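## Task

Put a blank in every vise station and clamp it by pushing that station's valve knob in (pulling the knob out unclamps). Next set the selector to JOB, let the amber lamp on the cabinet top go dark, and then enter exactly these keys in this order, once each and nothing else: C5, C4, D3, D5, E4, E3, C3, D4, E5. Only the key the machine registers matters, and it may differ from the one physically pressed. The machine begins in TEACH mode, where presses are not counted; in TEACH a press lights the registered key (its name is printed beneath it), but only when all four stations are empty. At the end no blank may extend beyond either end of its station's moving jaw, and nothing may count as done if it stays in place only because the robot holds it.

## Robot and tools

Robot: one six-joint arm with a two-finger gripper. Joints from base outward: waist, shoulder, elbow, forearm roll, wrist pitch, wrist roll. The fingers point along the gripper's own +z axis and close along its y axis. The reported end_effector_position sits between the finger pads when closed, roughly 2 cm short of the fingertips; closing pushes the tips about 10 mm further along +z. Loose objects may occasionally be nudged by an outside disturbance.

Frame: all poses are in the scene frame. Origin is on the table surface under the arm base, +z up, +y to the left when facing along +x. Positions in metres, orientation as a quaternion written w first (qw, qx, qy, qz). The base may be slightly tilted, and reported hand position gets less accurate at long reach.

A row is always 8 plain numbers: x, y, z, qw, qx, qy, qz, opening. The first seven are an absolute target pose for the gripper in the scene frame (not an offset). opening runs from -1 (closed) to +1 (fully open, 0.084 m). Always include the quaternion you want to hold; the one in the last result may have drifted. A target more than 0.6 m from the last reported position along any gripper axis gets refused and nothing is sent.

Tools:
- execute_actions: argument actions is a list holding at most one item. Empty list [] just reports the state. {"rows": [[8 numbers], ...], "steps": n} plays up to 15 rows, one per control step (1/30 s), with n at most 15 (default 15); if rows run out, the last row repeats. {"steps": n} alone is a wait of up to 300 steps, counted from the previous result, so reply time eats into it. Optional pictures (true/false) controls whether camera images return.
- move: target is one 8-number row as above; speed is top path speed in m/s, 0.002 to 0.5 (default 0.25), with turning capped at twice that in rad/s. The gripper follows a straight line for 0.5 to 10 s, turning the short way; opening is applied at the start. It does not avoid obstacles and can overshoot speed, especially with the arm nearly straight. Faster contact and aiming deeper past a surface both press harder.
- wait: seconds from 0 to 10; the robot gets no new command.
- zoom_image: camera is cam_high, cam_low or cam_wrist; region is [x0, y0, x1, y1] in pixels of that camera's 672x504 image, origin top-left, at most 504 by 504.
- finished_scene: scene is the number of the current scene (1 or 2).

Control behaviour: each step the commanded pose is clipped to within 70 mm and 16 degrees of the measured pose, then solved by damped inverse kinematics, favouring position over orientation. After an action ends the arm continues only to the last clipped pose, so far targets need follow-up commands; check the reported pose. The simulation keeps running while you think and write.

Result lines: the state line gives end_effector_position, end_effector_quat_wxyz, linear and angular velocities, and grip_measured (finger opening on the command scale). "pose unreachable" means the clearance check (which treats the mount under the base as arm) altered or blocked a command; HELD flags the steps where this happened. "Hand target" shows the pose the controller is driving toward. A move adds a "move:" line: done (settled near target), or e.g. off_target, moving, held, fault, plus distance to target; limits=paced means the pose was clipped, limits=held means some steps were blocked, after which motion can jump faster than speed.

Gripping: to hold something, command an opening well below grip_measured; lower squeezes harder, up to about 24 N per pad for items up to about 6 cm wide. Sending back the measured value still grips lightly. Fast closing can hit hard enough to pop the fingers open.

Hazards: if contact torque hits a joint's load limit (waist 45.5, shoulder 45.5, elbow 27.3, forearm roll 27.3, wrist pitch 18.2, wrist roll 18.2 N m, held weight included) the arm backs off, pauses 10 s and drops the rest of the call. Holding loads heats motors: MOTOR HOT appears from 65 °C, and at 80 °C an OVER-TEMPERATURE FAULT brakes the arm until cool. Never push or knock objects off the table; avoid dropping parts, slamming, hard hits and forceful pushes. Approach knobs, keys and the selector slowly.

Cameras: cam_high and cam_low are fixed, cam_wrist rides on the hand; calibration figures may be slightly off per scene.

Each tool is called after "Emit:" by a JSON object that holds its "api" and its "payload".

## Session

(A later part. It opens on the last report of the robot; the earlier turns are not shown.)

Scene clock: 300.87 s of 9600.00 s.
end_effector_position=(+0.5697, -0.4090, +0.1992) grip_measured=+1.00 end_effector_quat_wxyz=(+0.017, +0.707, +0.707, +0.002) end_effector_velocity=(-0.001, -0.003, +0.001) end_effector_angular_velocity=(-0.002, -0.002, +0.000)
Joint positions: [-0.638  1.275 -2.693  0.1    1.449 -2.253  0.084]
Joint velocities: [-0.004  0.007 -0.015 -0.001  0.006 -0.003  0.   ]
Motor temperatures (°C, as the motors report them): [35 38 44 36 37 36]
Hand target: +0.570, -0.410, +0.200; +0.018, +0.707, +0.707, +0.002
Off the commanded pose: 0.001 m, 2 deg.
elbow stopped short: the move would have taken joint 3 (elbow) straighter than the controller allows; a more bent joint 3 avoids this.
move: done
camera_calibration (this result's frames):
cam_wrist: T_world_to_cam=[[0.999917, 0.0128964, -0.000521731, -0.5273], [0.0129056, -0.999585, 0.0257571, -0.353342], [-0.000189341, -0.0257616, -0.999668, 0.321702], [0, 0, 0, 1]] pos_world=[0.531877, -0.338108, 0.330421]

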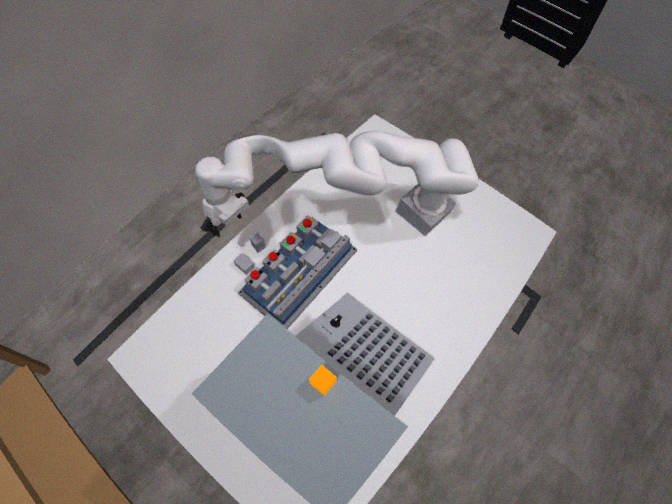

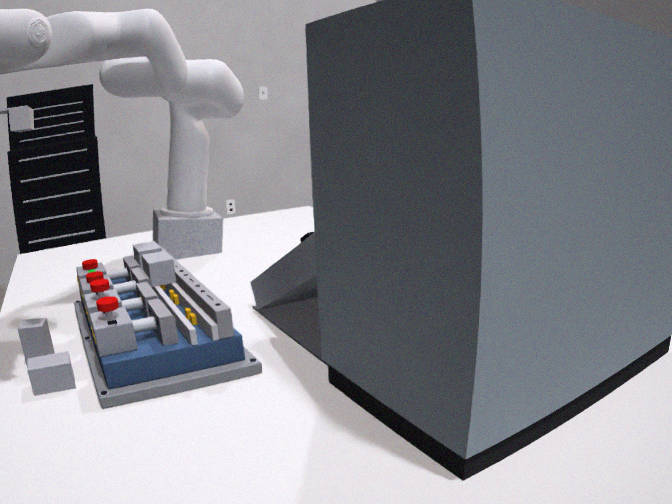

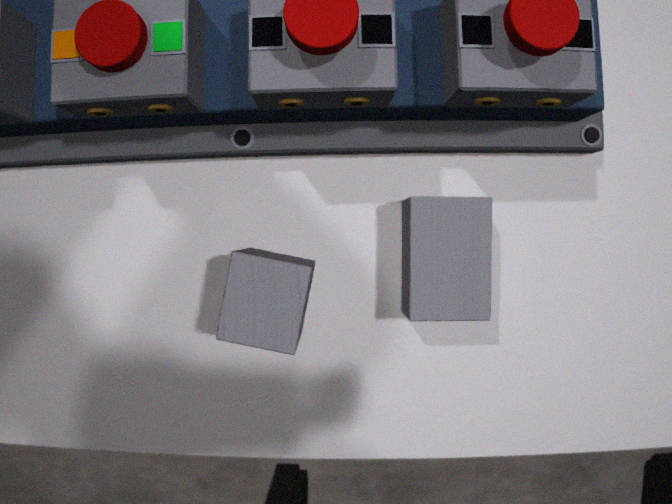

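Emit:
{"api": "move", "payload": {"target": [0.59,-0.352,0.12,0,1,0,0,1], "speed": 0.12}}

Emit:
{"api": "move", "payload": {"target": [0.59,-0.352,0.027,0,1,0,0,1], "speed": 0.04}}

Emit:
{"api": "move", "payload": {"target": [0.59,-0.348,0.027,0,1,0,0,0.1], "speed": 0.02}}

Scene clock: 310.43 s of 9600.00 s.
end_effector_position=(+0.5898, -0.3520, +0.1202) grip_measured=+1.00 end_effector_quat_wxyz=(+0.000, +1.000, +0.000, -0.000) end_effector_velocity=(+0.000, +0.000, -0.000) end_effector_angular_velocity=(-0.001, -0.000, -0.011)
Joint positions: [-0.542  1.165 -2.293  0.112  1.185 -0.62   0.084]
Joint velocities: [ 0.001 -0.001  0.002 -0.    -0.002  0.011 -0.   ]
Motor temperatures (°C, as the motors report them): [35 38 44 36 37 36]
Hand target: +0.590, -0.352, +0.120; +0.000, +1.000, -0.000, -0.000
Off the commanded pose: 0.000 m, 0 deg.
move: done
camera_calibration (this result's frames):
cam_wrist: T_world_to_cam=[[0.0132257, -0.999551, -0.0268914, -0.319494], [-0.999898, -0.0133647, 0.00499432, 0.652472], [-0.00535147, 0.0268226, -0.999626, 0.265788], [0, 0, 0, 1]] pos_world=[0.658053, -0.31776, 0.253838]

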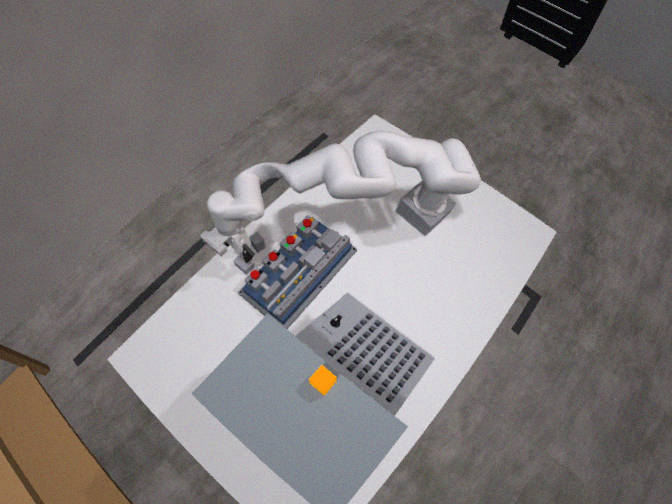

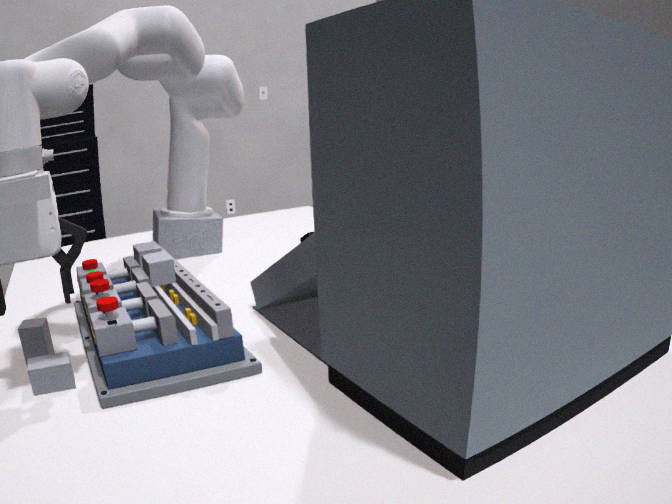

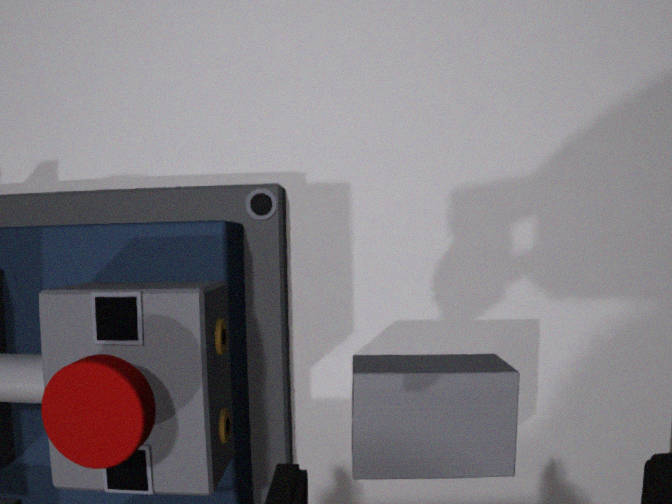

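Scene clock: 313.10 s of 9600.00 s.
end_effector_position=(+0.5918, -0.3561, +0.0334) grip_measured=+1.00 end_effector_quat_wxyz=(+0.004, +1.000, -0.001, +0.005) end_effector_velocity=(+0.001, +0.001, -0.001) end_effector_angular_velocity=(+0.001, +0.001, +0.002)
Joint positions: [-0.531  1.339 -2.356  0.12   1.061 -0.62   0.084]
Joint velocities: [ 0.002  0.008 -0.013  0.     0.006  0.001 -0.   ]
Motor temperatures (°C, as the motors report them): [35 38 44 36 37 36]
Hand target: +0.590, -0.352, +0.027; +0.000, +1.000, -0.000, -0.000
Off the commanded pose: 0.008 m, 1 deg.
move: off_target
camera_calibration (this result's frames):
cam_wrist: T_world_to_cam=[[0.0101592, -0.999753, -0.0197725, -0.324418], [-0.999935, -0.0100557, -0.00532498, 0.656403], [0.00512484, 0.0198253, -0.99979, 0.170426], [0, 0, 0, 1]] pos_world=[0.658783, -0.321116, 0.167471]

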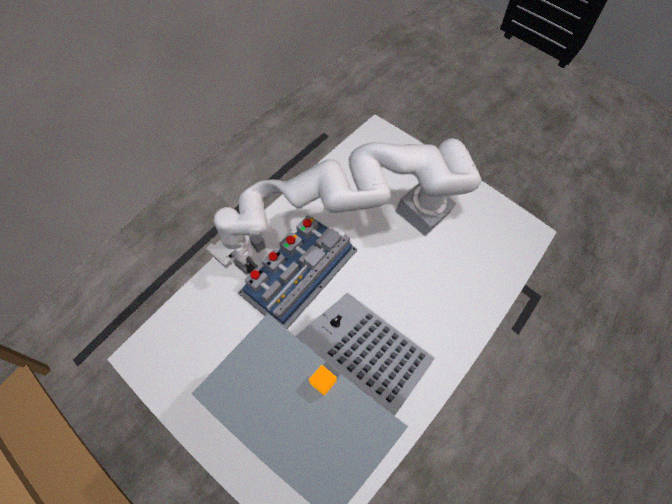

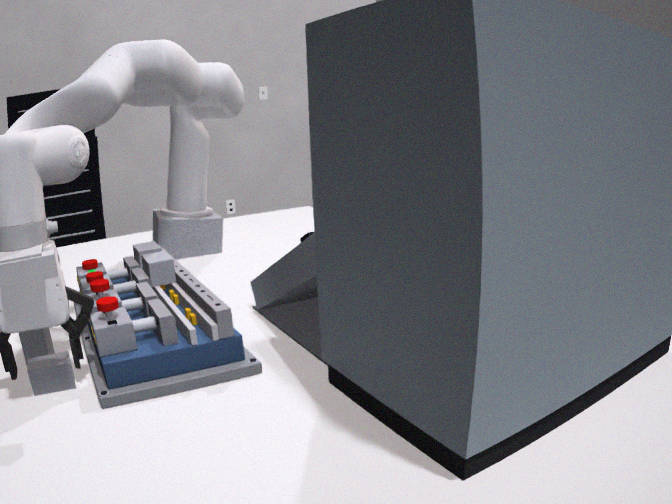

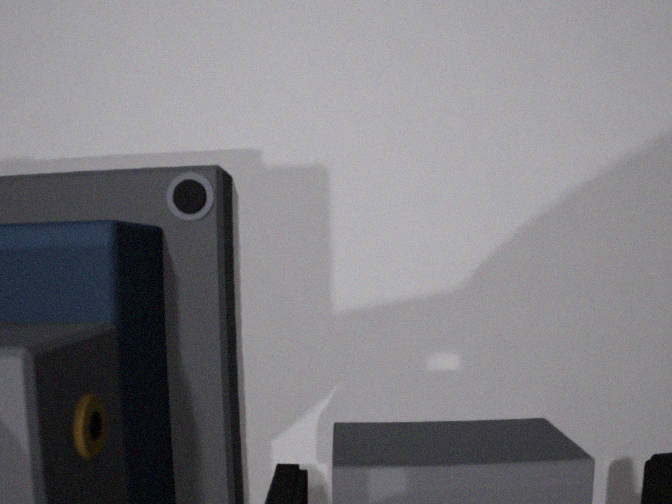

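Scene clock: 313.83 s of 9600.00 s.
end_effector_position=(+0.5945, -0.3516, +0.0357) grip_measured=+0.37 end_effector_quat_wxyz=(+0.005, +1.000, -0.000, +0.007) end_effector_velocity=(-0.000, +0.001, -0.000) end_effector_angular_velocity=(+0.001, +0.002, +0.003)
Joint positions: [-0.524  1.321 -2.33   0.121  1.047 -0.617  0.06 ]
Joint velocities: [ 0.001 -0.003  0.005 -0.001 -0.    -0.002 -0.   ]
Motor temperatures (°C, as the motors report them): [35 38 44 36 37 36]
Hand target: +0.590, -0.348, +0.027; +0.000, +1.000, -0.000, -0.000
Off the commanded pose: 0.010 m, 1 deg.
move: off_target
camera_calibration (this result's frames):
cam_wrist: T_world_to_cam=[[0.0124182, -0.999772, -0.0173641, -0.321381], [-0.999879, -0.0122539, -0.00953822, 0.658471], [0.00932327, 0.0174805, -0.999804, 0.169327], [0, 0, 0, 1]] pos_world=[0.660804, -0.316199, 0.169994]

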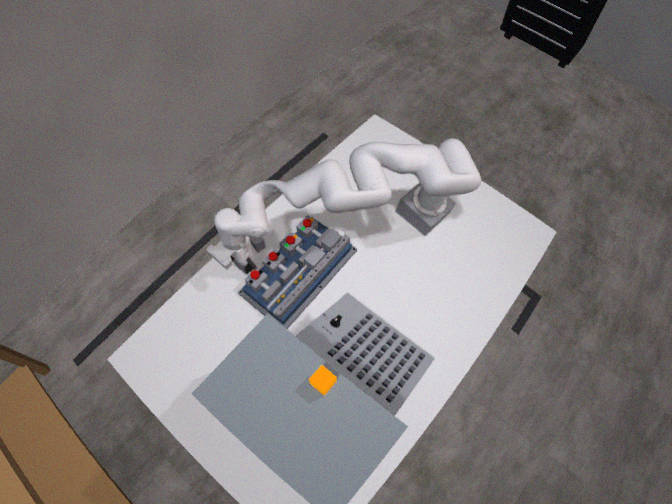

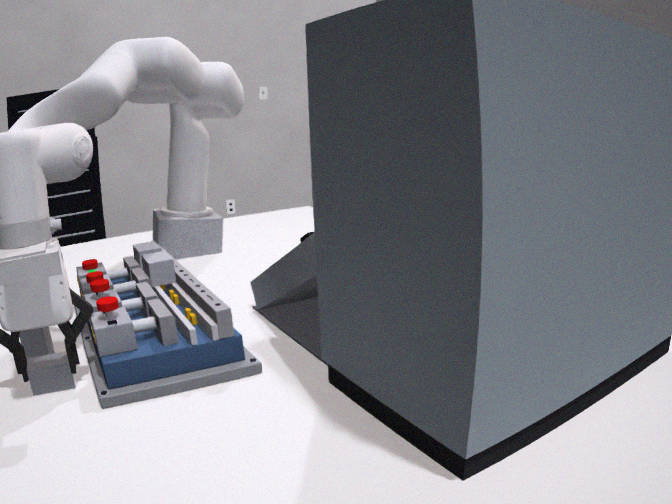

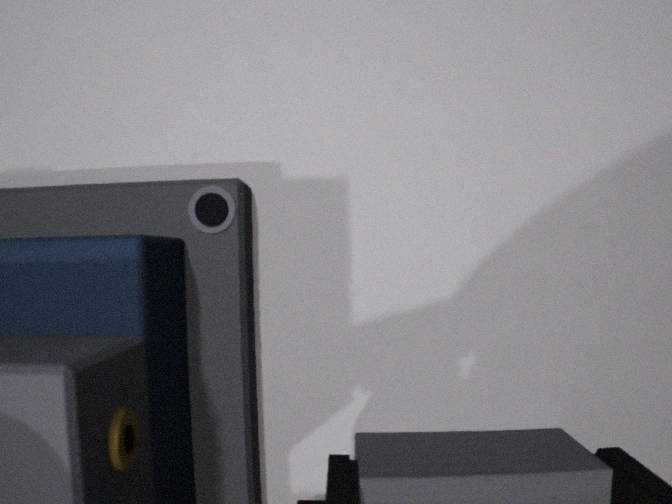

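Emit:
{"api": "move", "payload": {"target": [0.594,-0.352,0.19,0,1,0,0,0.1], "speed": 0.08}}

Emit:
{"api": "move", "payload": {"target": [0.612,-0.158,0.19,0,0.7071,0.7071,0,0.1], "speed": 0.12}}

Scene clock: 317.90 s of 9600.00 s.
end_effector_position=(+0.5941, -0.3520, +0.1889) grip_measured=+0.37 end_effector_quat_wxyz=(-0.000, +1.000, +0.000, -0.000) end_effector_velocity=(-0.001, +0.000, +0.001) end_effector_angular_velocity=(+0.004, +0.006, -0.000)
Joint positions: [-0.552  1.153 -2.467  0.106  1.372 -0.608  0.06 ]
Joint velocities: [-0.001  0.018 -0.036 -0.001  0.027  0.002  0.   ]
Motor temperatures (°C, as the motors report them): [35 38 43 36 37 36]
Hand target: +0.594, -0.352, +0.190; -0.000, +1.000, +0.000, +0.000
Off the commanded pose: 0.001 m, 0 deg.
move: done
camera_calibration (this result's frames):
cam_wrist: T_world_to_cam=[[0.0129236, -0.999527, -0.0279145, -0.317295], [-0.9999, -0.0130783, 0.00536691, 0.656408], [-0.00572945, 0.0278424, -0.999596, 0.335034], [0, 0, 0, 1]] pos_world=[0.662362, -0.317888, 0.322519]

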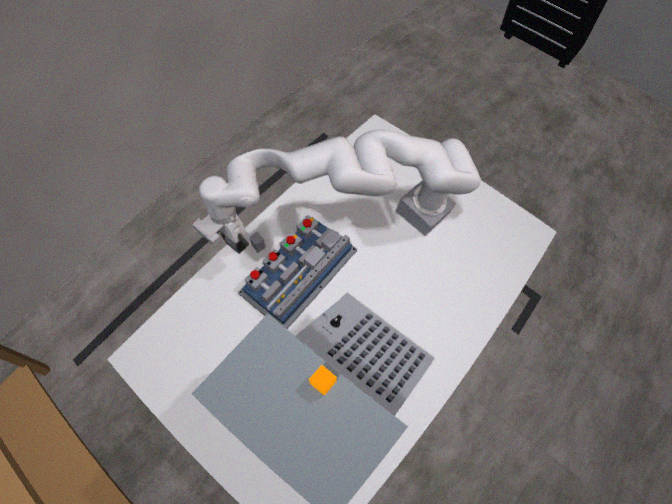

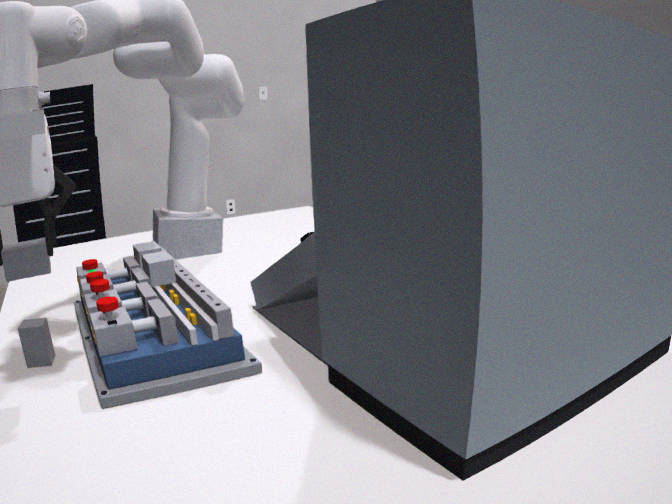

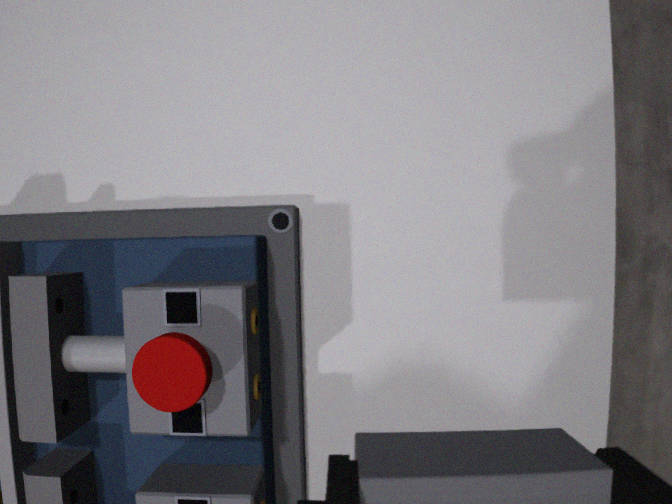

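Scene clock: 324.80 s of 9600.00 s.
end_effector_position=(+0.6121, -0.1584, +0.1901) grip_measured=+0.37 end_effector_quat_wxyz=(-0.000, +0.708, +0.706, -0.000) end_effector_velocity=(-0.000, +0.001, -0.000) end_effector_angular_velocity=(+0.001, +0.001, +0.013)
Joint positions: [-0.278  0.722 -1.777  0.129  1.084 -1.94   0.06 ]
Joint velocities: [ 0.002 -0.002  0.003  0.001 -0.001 -0.012 -0.   ]
Motor temperatures (°C, as the motors report them): [35 38 44 36 37 36]
Hand target: +0.612, -0.158, +0.190; -0.000, +0.707, +0.707, -0.000
Off the commanded pose: 0.000 m, 0 deg.
move: done
camera_calibration (this result's frames):
cam_wrist: T_world_to_cam=[[0.999552, 0.0105995, -0.028, -0.567899], [0.0107551, -0.999928, 0.0054127, -0.0979828], [-0.0279406, -0.00571141, -0.999593, 0.339249], [0, 0, 0, 1]] pos_world=[0.578177, -0.0900186, 0.32374]

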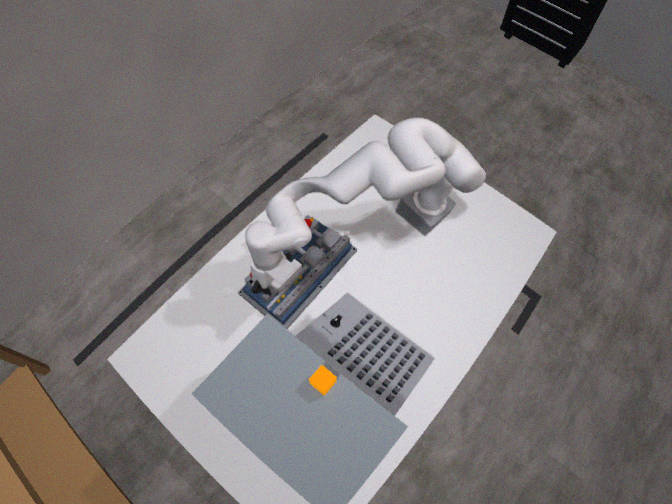

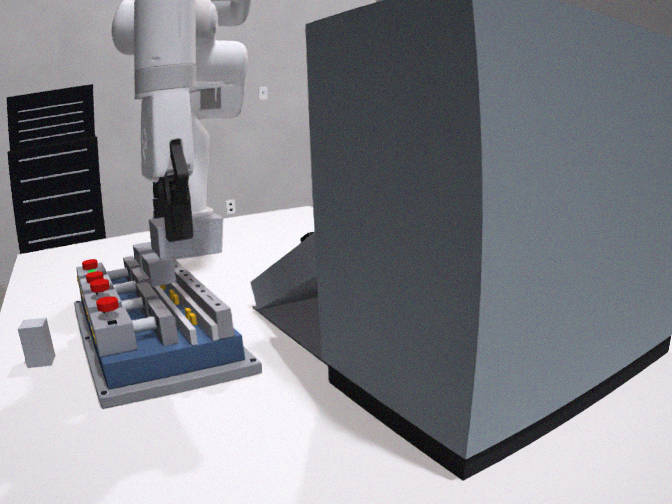

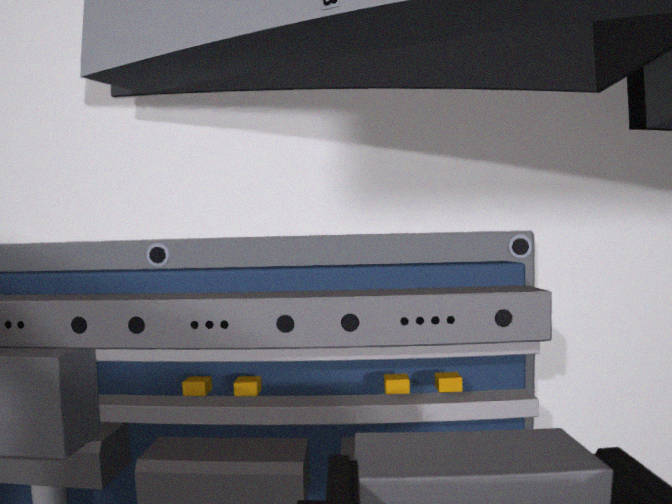

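Emit:
{"api": "move", "payload": {"target": [0.612,-0.157,0.125,0,0.7071,0.7071,0,0.1], "speed": 0.05}}

Emit:
{"api": "zoom_image", "payload": {"camera": "cam_low", "region": [100,230,260,360]}}

Scene clock: 328.17 s of 9600.00 s.
end_effector_position=(+0.6120, -0.1570, +0.1257) grip_measured=+0.37 end_effector_quat_wxyz=(+0.000, +0.707, +0.707, +0.000) end_effector_velocity=(+0.002, -0.000, +0.001) end_effector_angular_velocity=(-0.002, -0.007, +0.000)
Joint positions: [-0.262  0.807 -1.728  0.142  0.949 -1.948  0.06 ]
Joint velocities: [ 0.001  0.001 -0.003  0.001 -0.006  0.    -0.   ]
Motor temperatures (°C, as the motors report them): [35 38 44 36 37 36]
Hand target: +0.612, -0.157, +0.125; +0.000, +0.707, +0.707, -0.000
Off the commanded pose: 0.001 m, 0 deg.
move: done
camera_calibration (this result's frames):
cam_wrist: T_world_to_cam=[[0.999565, 0.0124631, -0.0267333, -0.569491], [0.0126057, -0.999907, 0.00517196, -0.0973886], [-0.0266663, -0.0055067, -0.999629, 0.274118], [0, 0, 0, 1]] pos_world=[0.57778, -0.0887724, 0.259296]

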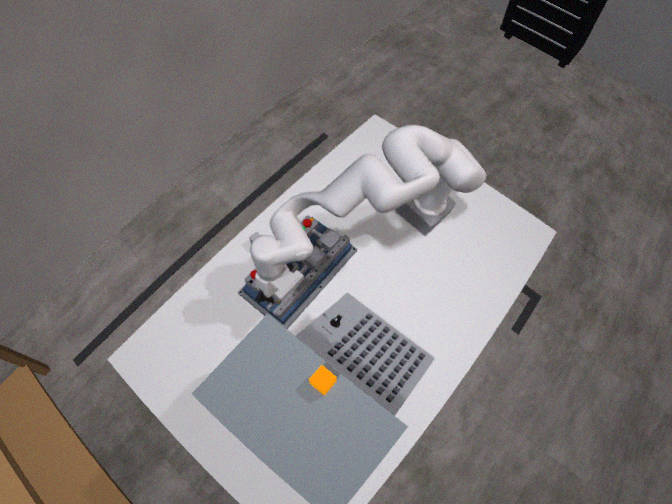

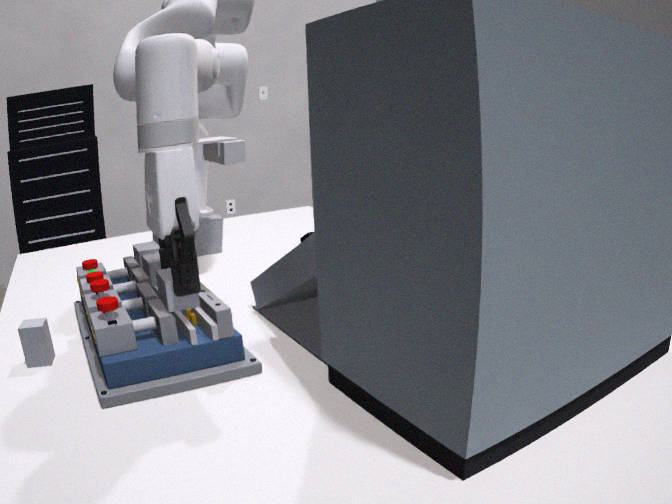

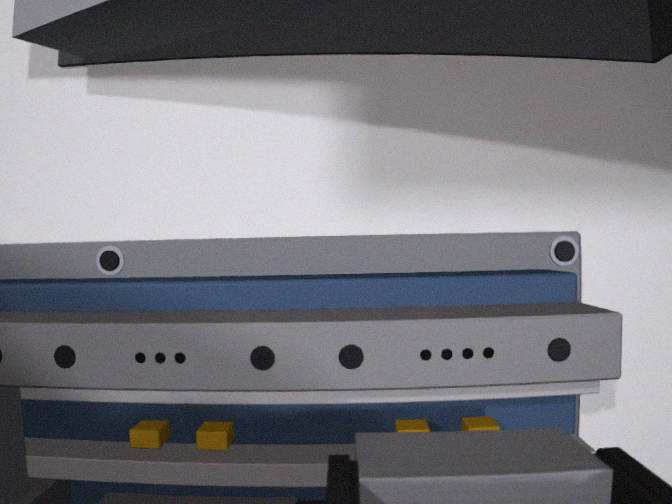

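Region (100, 230, 260, 360) of cam_low's 672x504 image, scaled by 3.150, with more detail than that image has; it fills the top 410 rows of this view, and the rest is white.

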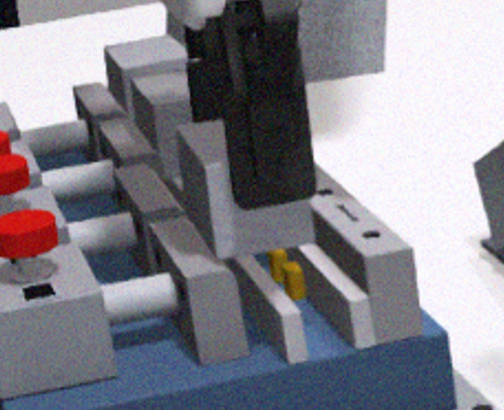

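Emit:
{"api": "move", "payload": {"target": [0.612,-0.157,0.101,0,0.7071,0.7071,0,0.1], "speed": 0.015}}

Emit:
{"api": "zoom_image", "payload": {"camera": "cam_low", "region": [100,230,260,360]}}

Scene clock: 332.97 s of 9600.00 s.
end_effector_position=(+0.6121, -0.1573, +0.1021) grip_measured=+0.38 end_effector_quat_wxyz=(+0.000, +0.707, +0.707, +0.000) end_effector_velocity=(+0.000, -0.001, -0.002) end_effector_angular_velocity=(-0.002, -0.003, -0.001)
Joint positions: [-0.257  0.847 -1.725  0.147  0.906 -1.951  0.06 ]
Joint velocities: [-0.001  0.004  0.001 -0.    -0.008 -0.    -0.   ]
Motor temperatures (°C, as the motors report them): [35 38 43 36 37 36]
Hand target: +0.612, -0.157, +0.101; +0.000, +0.707, +0.707, -0.000
Off the commanded pose: 0.001 m, 0 deg.
move: done
camera_calibration (this result's frames):
cam_wrist: T_world_to_cam=[[0.999573, 0.0122142, -0.0265277, -0.570244], [0.0123573, -0.99991, 0.00523451, -0.0974194], [-0.0264614, -0.00556009, -0.999634, 0.250391], [0, 0, 0, 1]] pos_world=[0.57783, -0.0890534, 0.235682]

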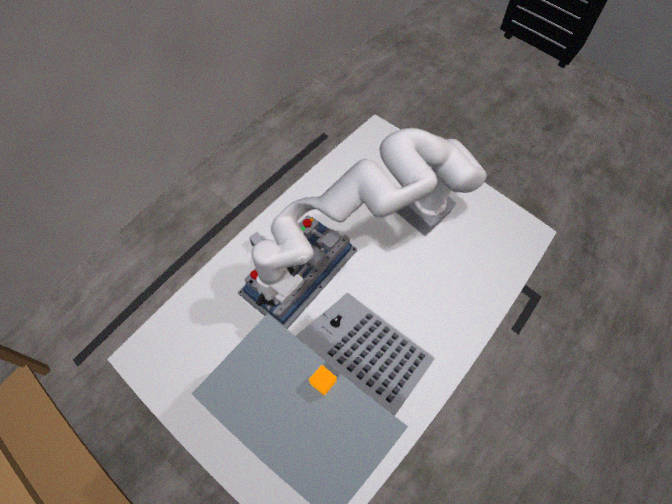

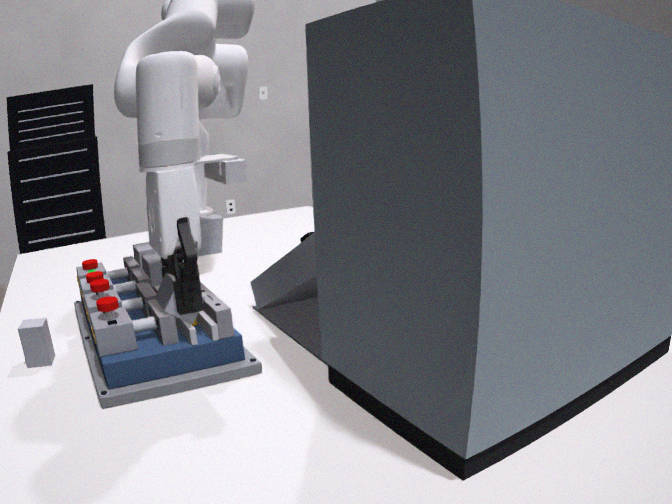

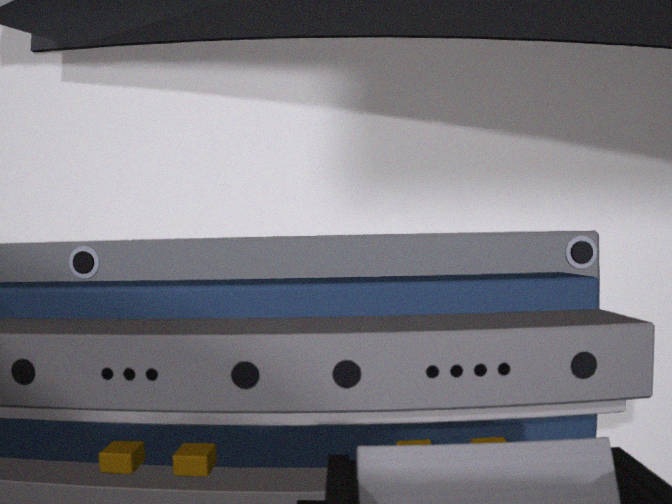

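Region (100, 230, 260, 360) of cam_low's 672x504 image, scaled by 3.150, with more detail than that image has; it fills the top 410 rows of this view, and the rest is white.

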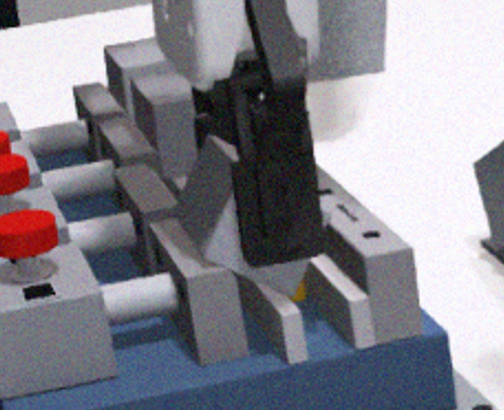

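Emit:
{"api": "move", "payload": {"target": [0.612,-0.157,0.135,0,0.7071,0.7071,0,0.1], "speed": 0.04}}

Emit:
{"api": "move", "payload": {"target": [0.612,-0.157,0.135,-0.153,0.690,0.690,0.153,0.1], "speed": 0.1}}

Emit:
{"api": "zoom_image", "payload": {"camera": "cam_low", "region": [100,200,260,330]}}

Scene clock: 336.93 s of 9600.00 s.
end_effector_position=(+0.6119, -0.1570, +0.1344) grip_measured=+0.37 end_effector_quat_wxyz=(-0.000, +0.707, +0.707, -0.000) end_effector_velocity=(-0.002, +0.000, -0.000) end_effector_angular_velocity=(+0.002, +0.005, -0.001)
Joint positions: [-0.264  0.794 -1.732  0.14   0.968 -1.948  0.06 ]
Joint velocities: [-0.    -0.001  0.002 -0.     0.005  0.     0.   ]
Motor temperatures (°C, as the motors report them): [35 38 43 36 37 36]
Hand target: +0.612, -0.157, +0.135; -0.000, +0.707, +0.707, +0.000
Off the commanded pose: 0.001 m, 0 deg.
move: done
camera_calibration (this result's frames):
cam_wrist: T_world_to_cam=[[0.999534, 0.0126128, -0.0278061, -0.568956], [0.0127442, -0.999908, 0.00455087, -0.0973701], [-0.0277462, -0.00490311, -0.999603, 0.283623], [0, 0, 0, 1]] pos_world=[0.577801, -0.0887944, 0.268133]

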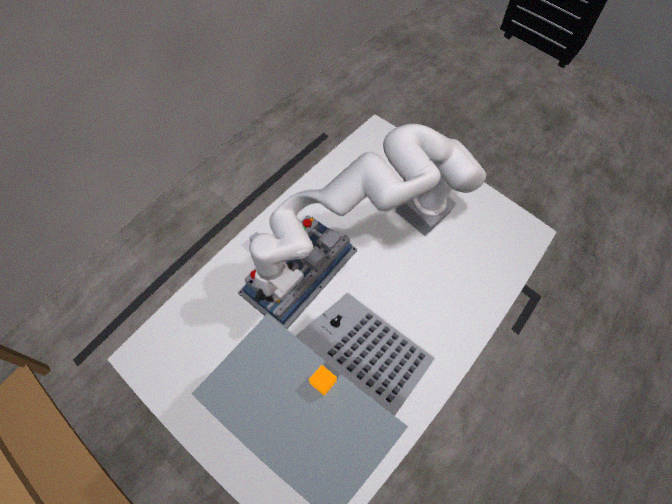

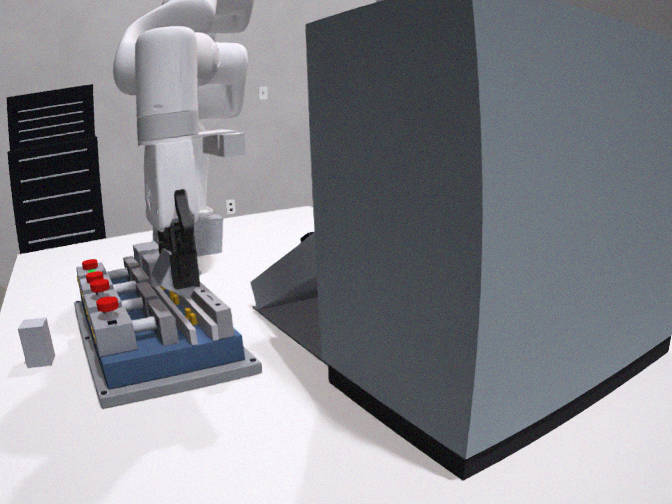

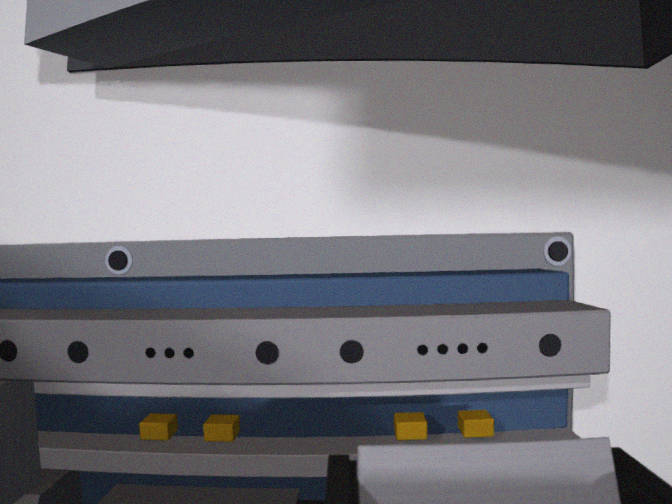

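Scene clock: 339.47 s of 9600.00 s.
end_effector_position=(+0.6123, -0.1569, +0.1352) grip_measured=+0.37 end_effector_quat_wxyz=(-0.153, +0.690, +0.690, +0.152) end_effector_velocity=(+0.001, +0.000, +0.002) end_effector_angular_velocity=(+0.012, -0.000, +0.002)
Joint positions: [-0.405  1.001 -2.057  0.516  1.335 -2.204  0.06 ]
Joint velocities: [-0.003  0.011 -0.022  0.007  0.019 -0.001  0.   ]
Motor temperatures (°C, as the motors report them): [35 38 43 36 37 36]
Hand target: +0.612, -0.157, +0.135; -0.153, +0.690, +0.690, +0.153
Off the commanded pose: 0.000 m, 0 deg.
move: done
camera_calibration (this result's frames):
cam_wrist: T_world_to_cam=[[0.999539, 0.0229038, -0.0199053, -0.568795], [0.0125173, -0.90877, -0.41711, -0.0258518], [-0.0276428, 0.416669, -0.908638, 0.338186], [0, 0, 0, 1]] pos_world=[0.578205, -0.151377, 0.285183]

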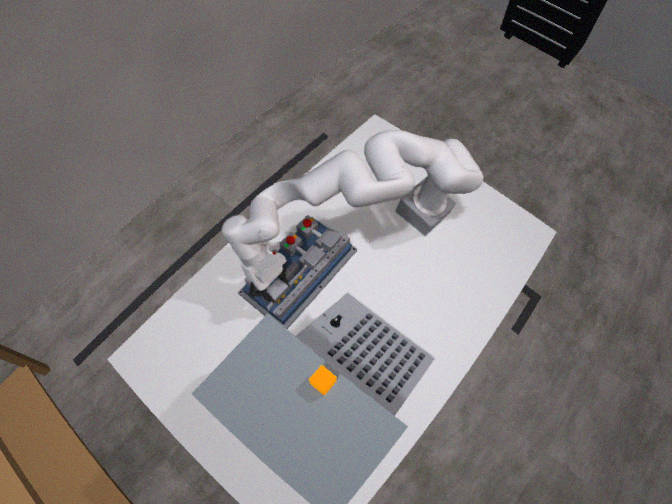

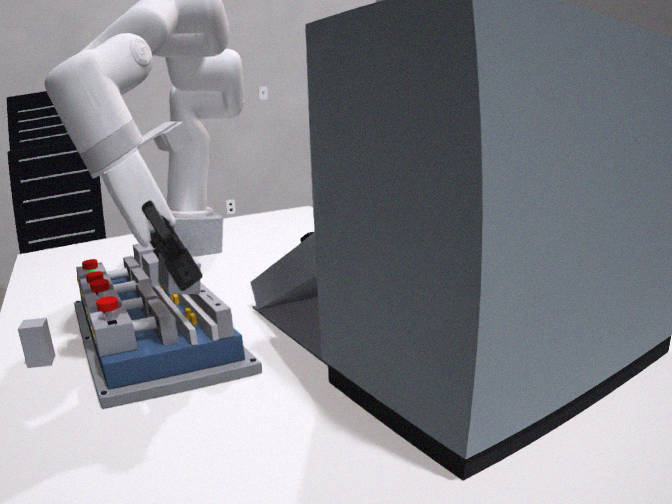

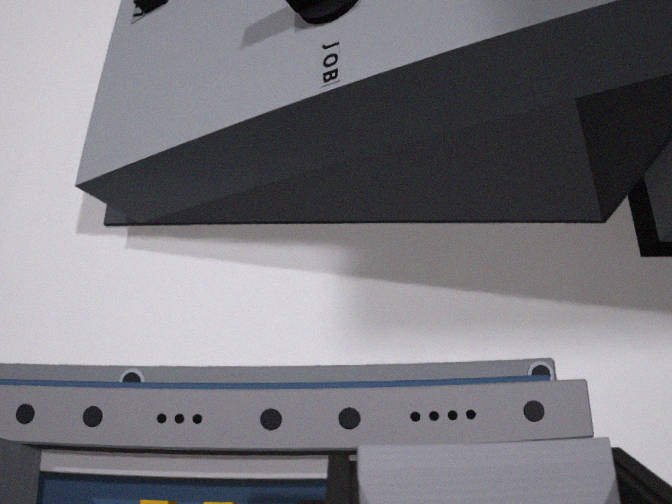

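Region (100, 200, 260, 330) of cam_low's 672x504 image, scaled by 3.150, with more detail than that image has; it fills the top 410 rows of this view, and the rest is white.

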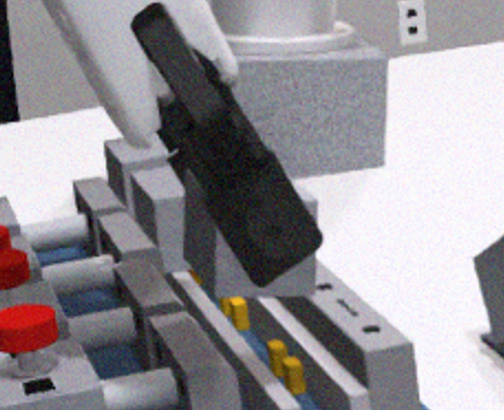

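Emit:
{"api": "move", "payload": {"target": [0.612,-0.153,0.112,-0.153,0.690,0.690,0.153,0.1], "speed": 0.02}}

Emit:
{"api": "zoom_image", "payload": {"camera": "cam_low", "region": [100,230,260,360]}}

Scene clock: 343.30 s of 9600.00 s.
end_effector_position=(+0.6120, -0.1530, +0.1122) grip_measured=+0.37 end_effector_quat_wxyz=(-0.153, +0.690, +0.690, +0.153) end_effector_velocity=(+0.002, -0.000, +0.001) end_effector_angular_velocity=(-0.002, -0.006, +0.000)
Joint positions: [-0.394  1.026 -2.035  0.527  1.291 -2.22   0.06 ]
Joint velocities: [ 0.001 -0.001 -0.001  0.001 -0.004 -0.002  0.   ]
Motor temperatures (°C, as the motors report them): [35 38 43 36 37 36]
Hand target: +0.612, -0.153, +0.112; -0.153, +0.690, +0.690, +0.153
Off the commanded pose: 0.000 m, 0 deg.
move: done
camera_calibration (this result's frames):
cam_wrist: T_world_to_cam=[[0.99955, 0.0228818, -0.0193819, -0.56908], [0.0126831, -0.908268, -0.418196, -0.0318305], [-0.0271731, 0.417762, -0.90815, 0.315523], [0, 0, 0, 1]] pos_world=[0.577801, -0.147703, 0.262201]

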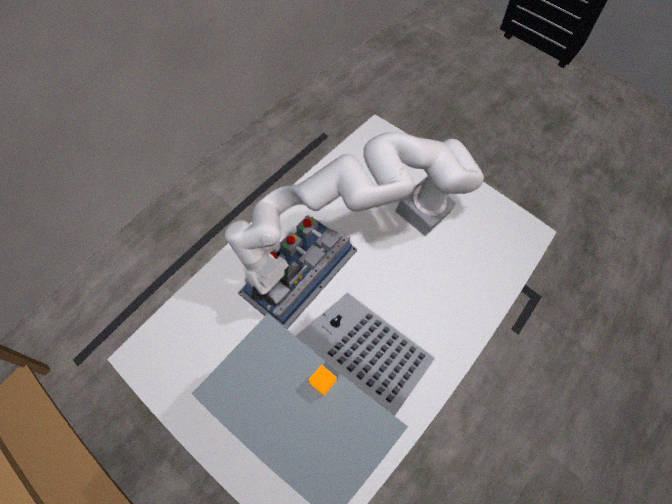

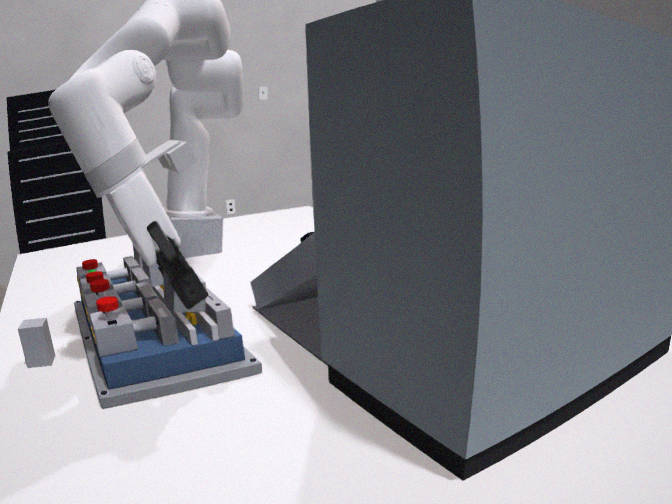

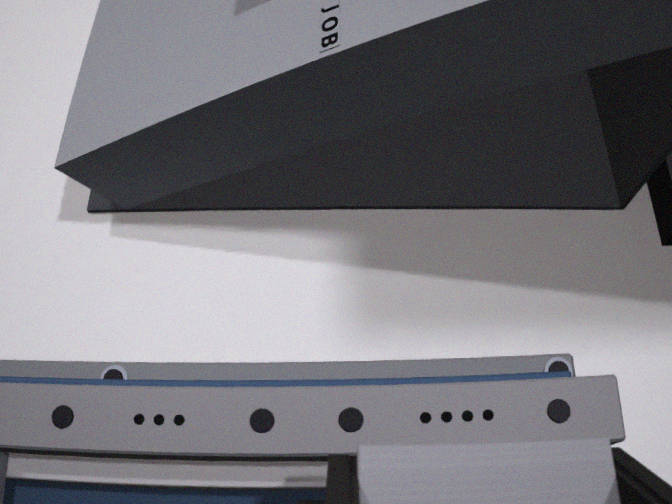

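Region (100, 230, 260, 360) of cam_low's 672x504 image, scaled by 3.150, with more detail than that image has; it fills the top 410 rows of this view, and the rest is white.

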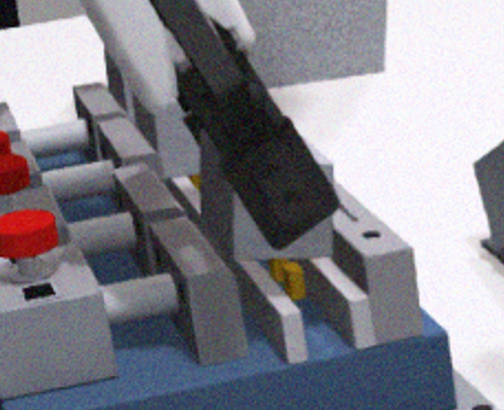

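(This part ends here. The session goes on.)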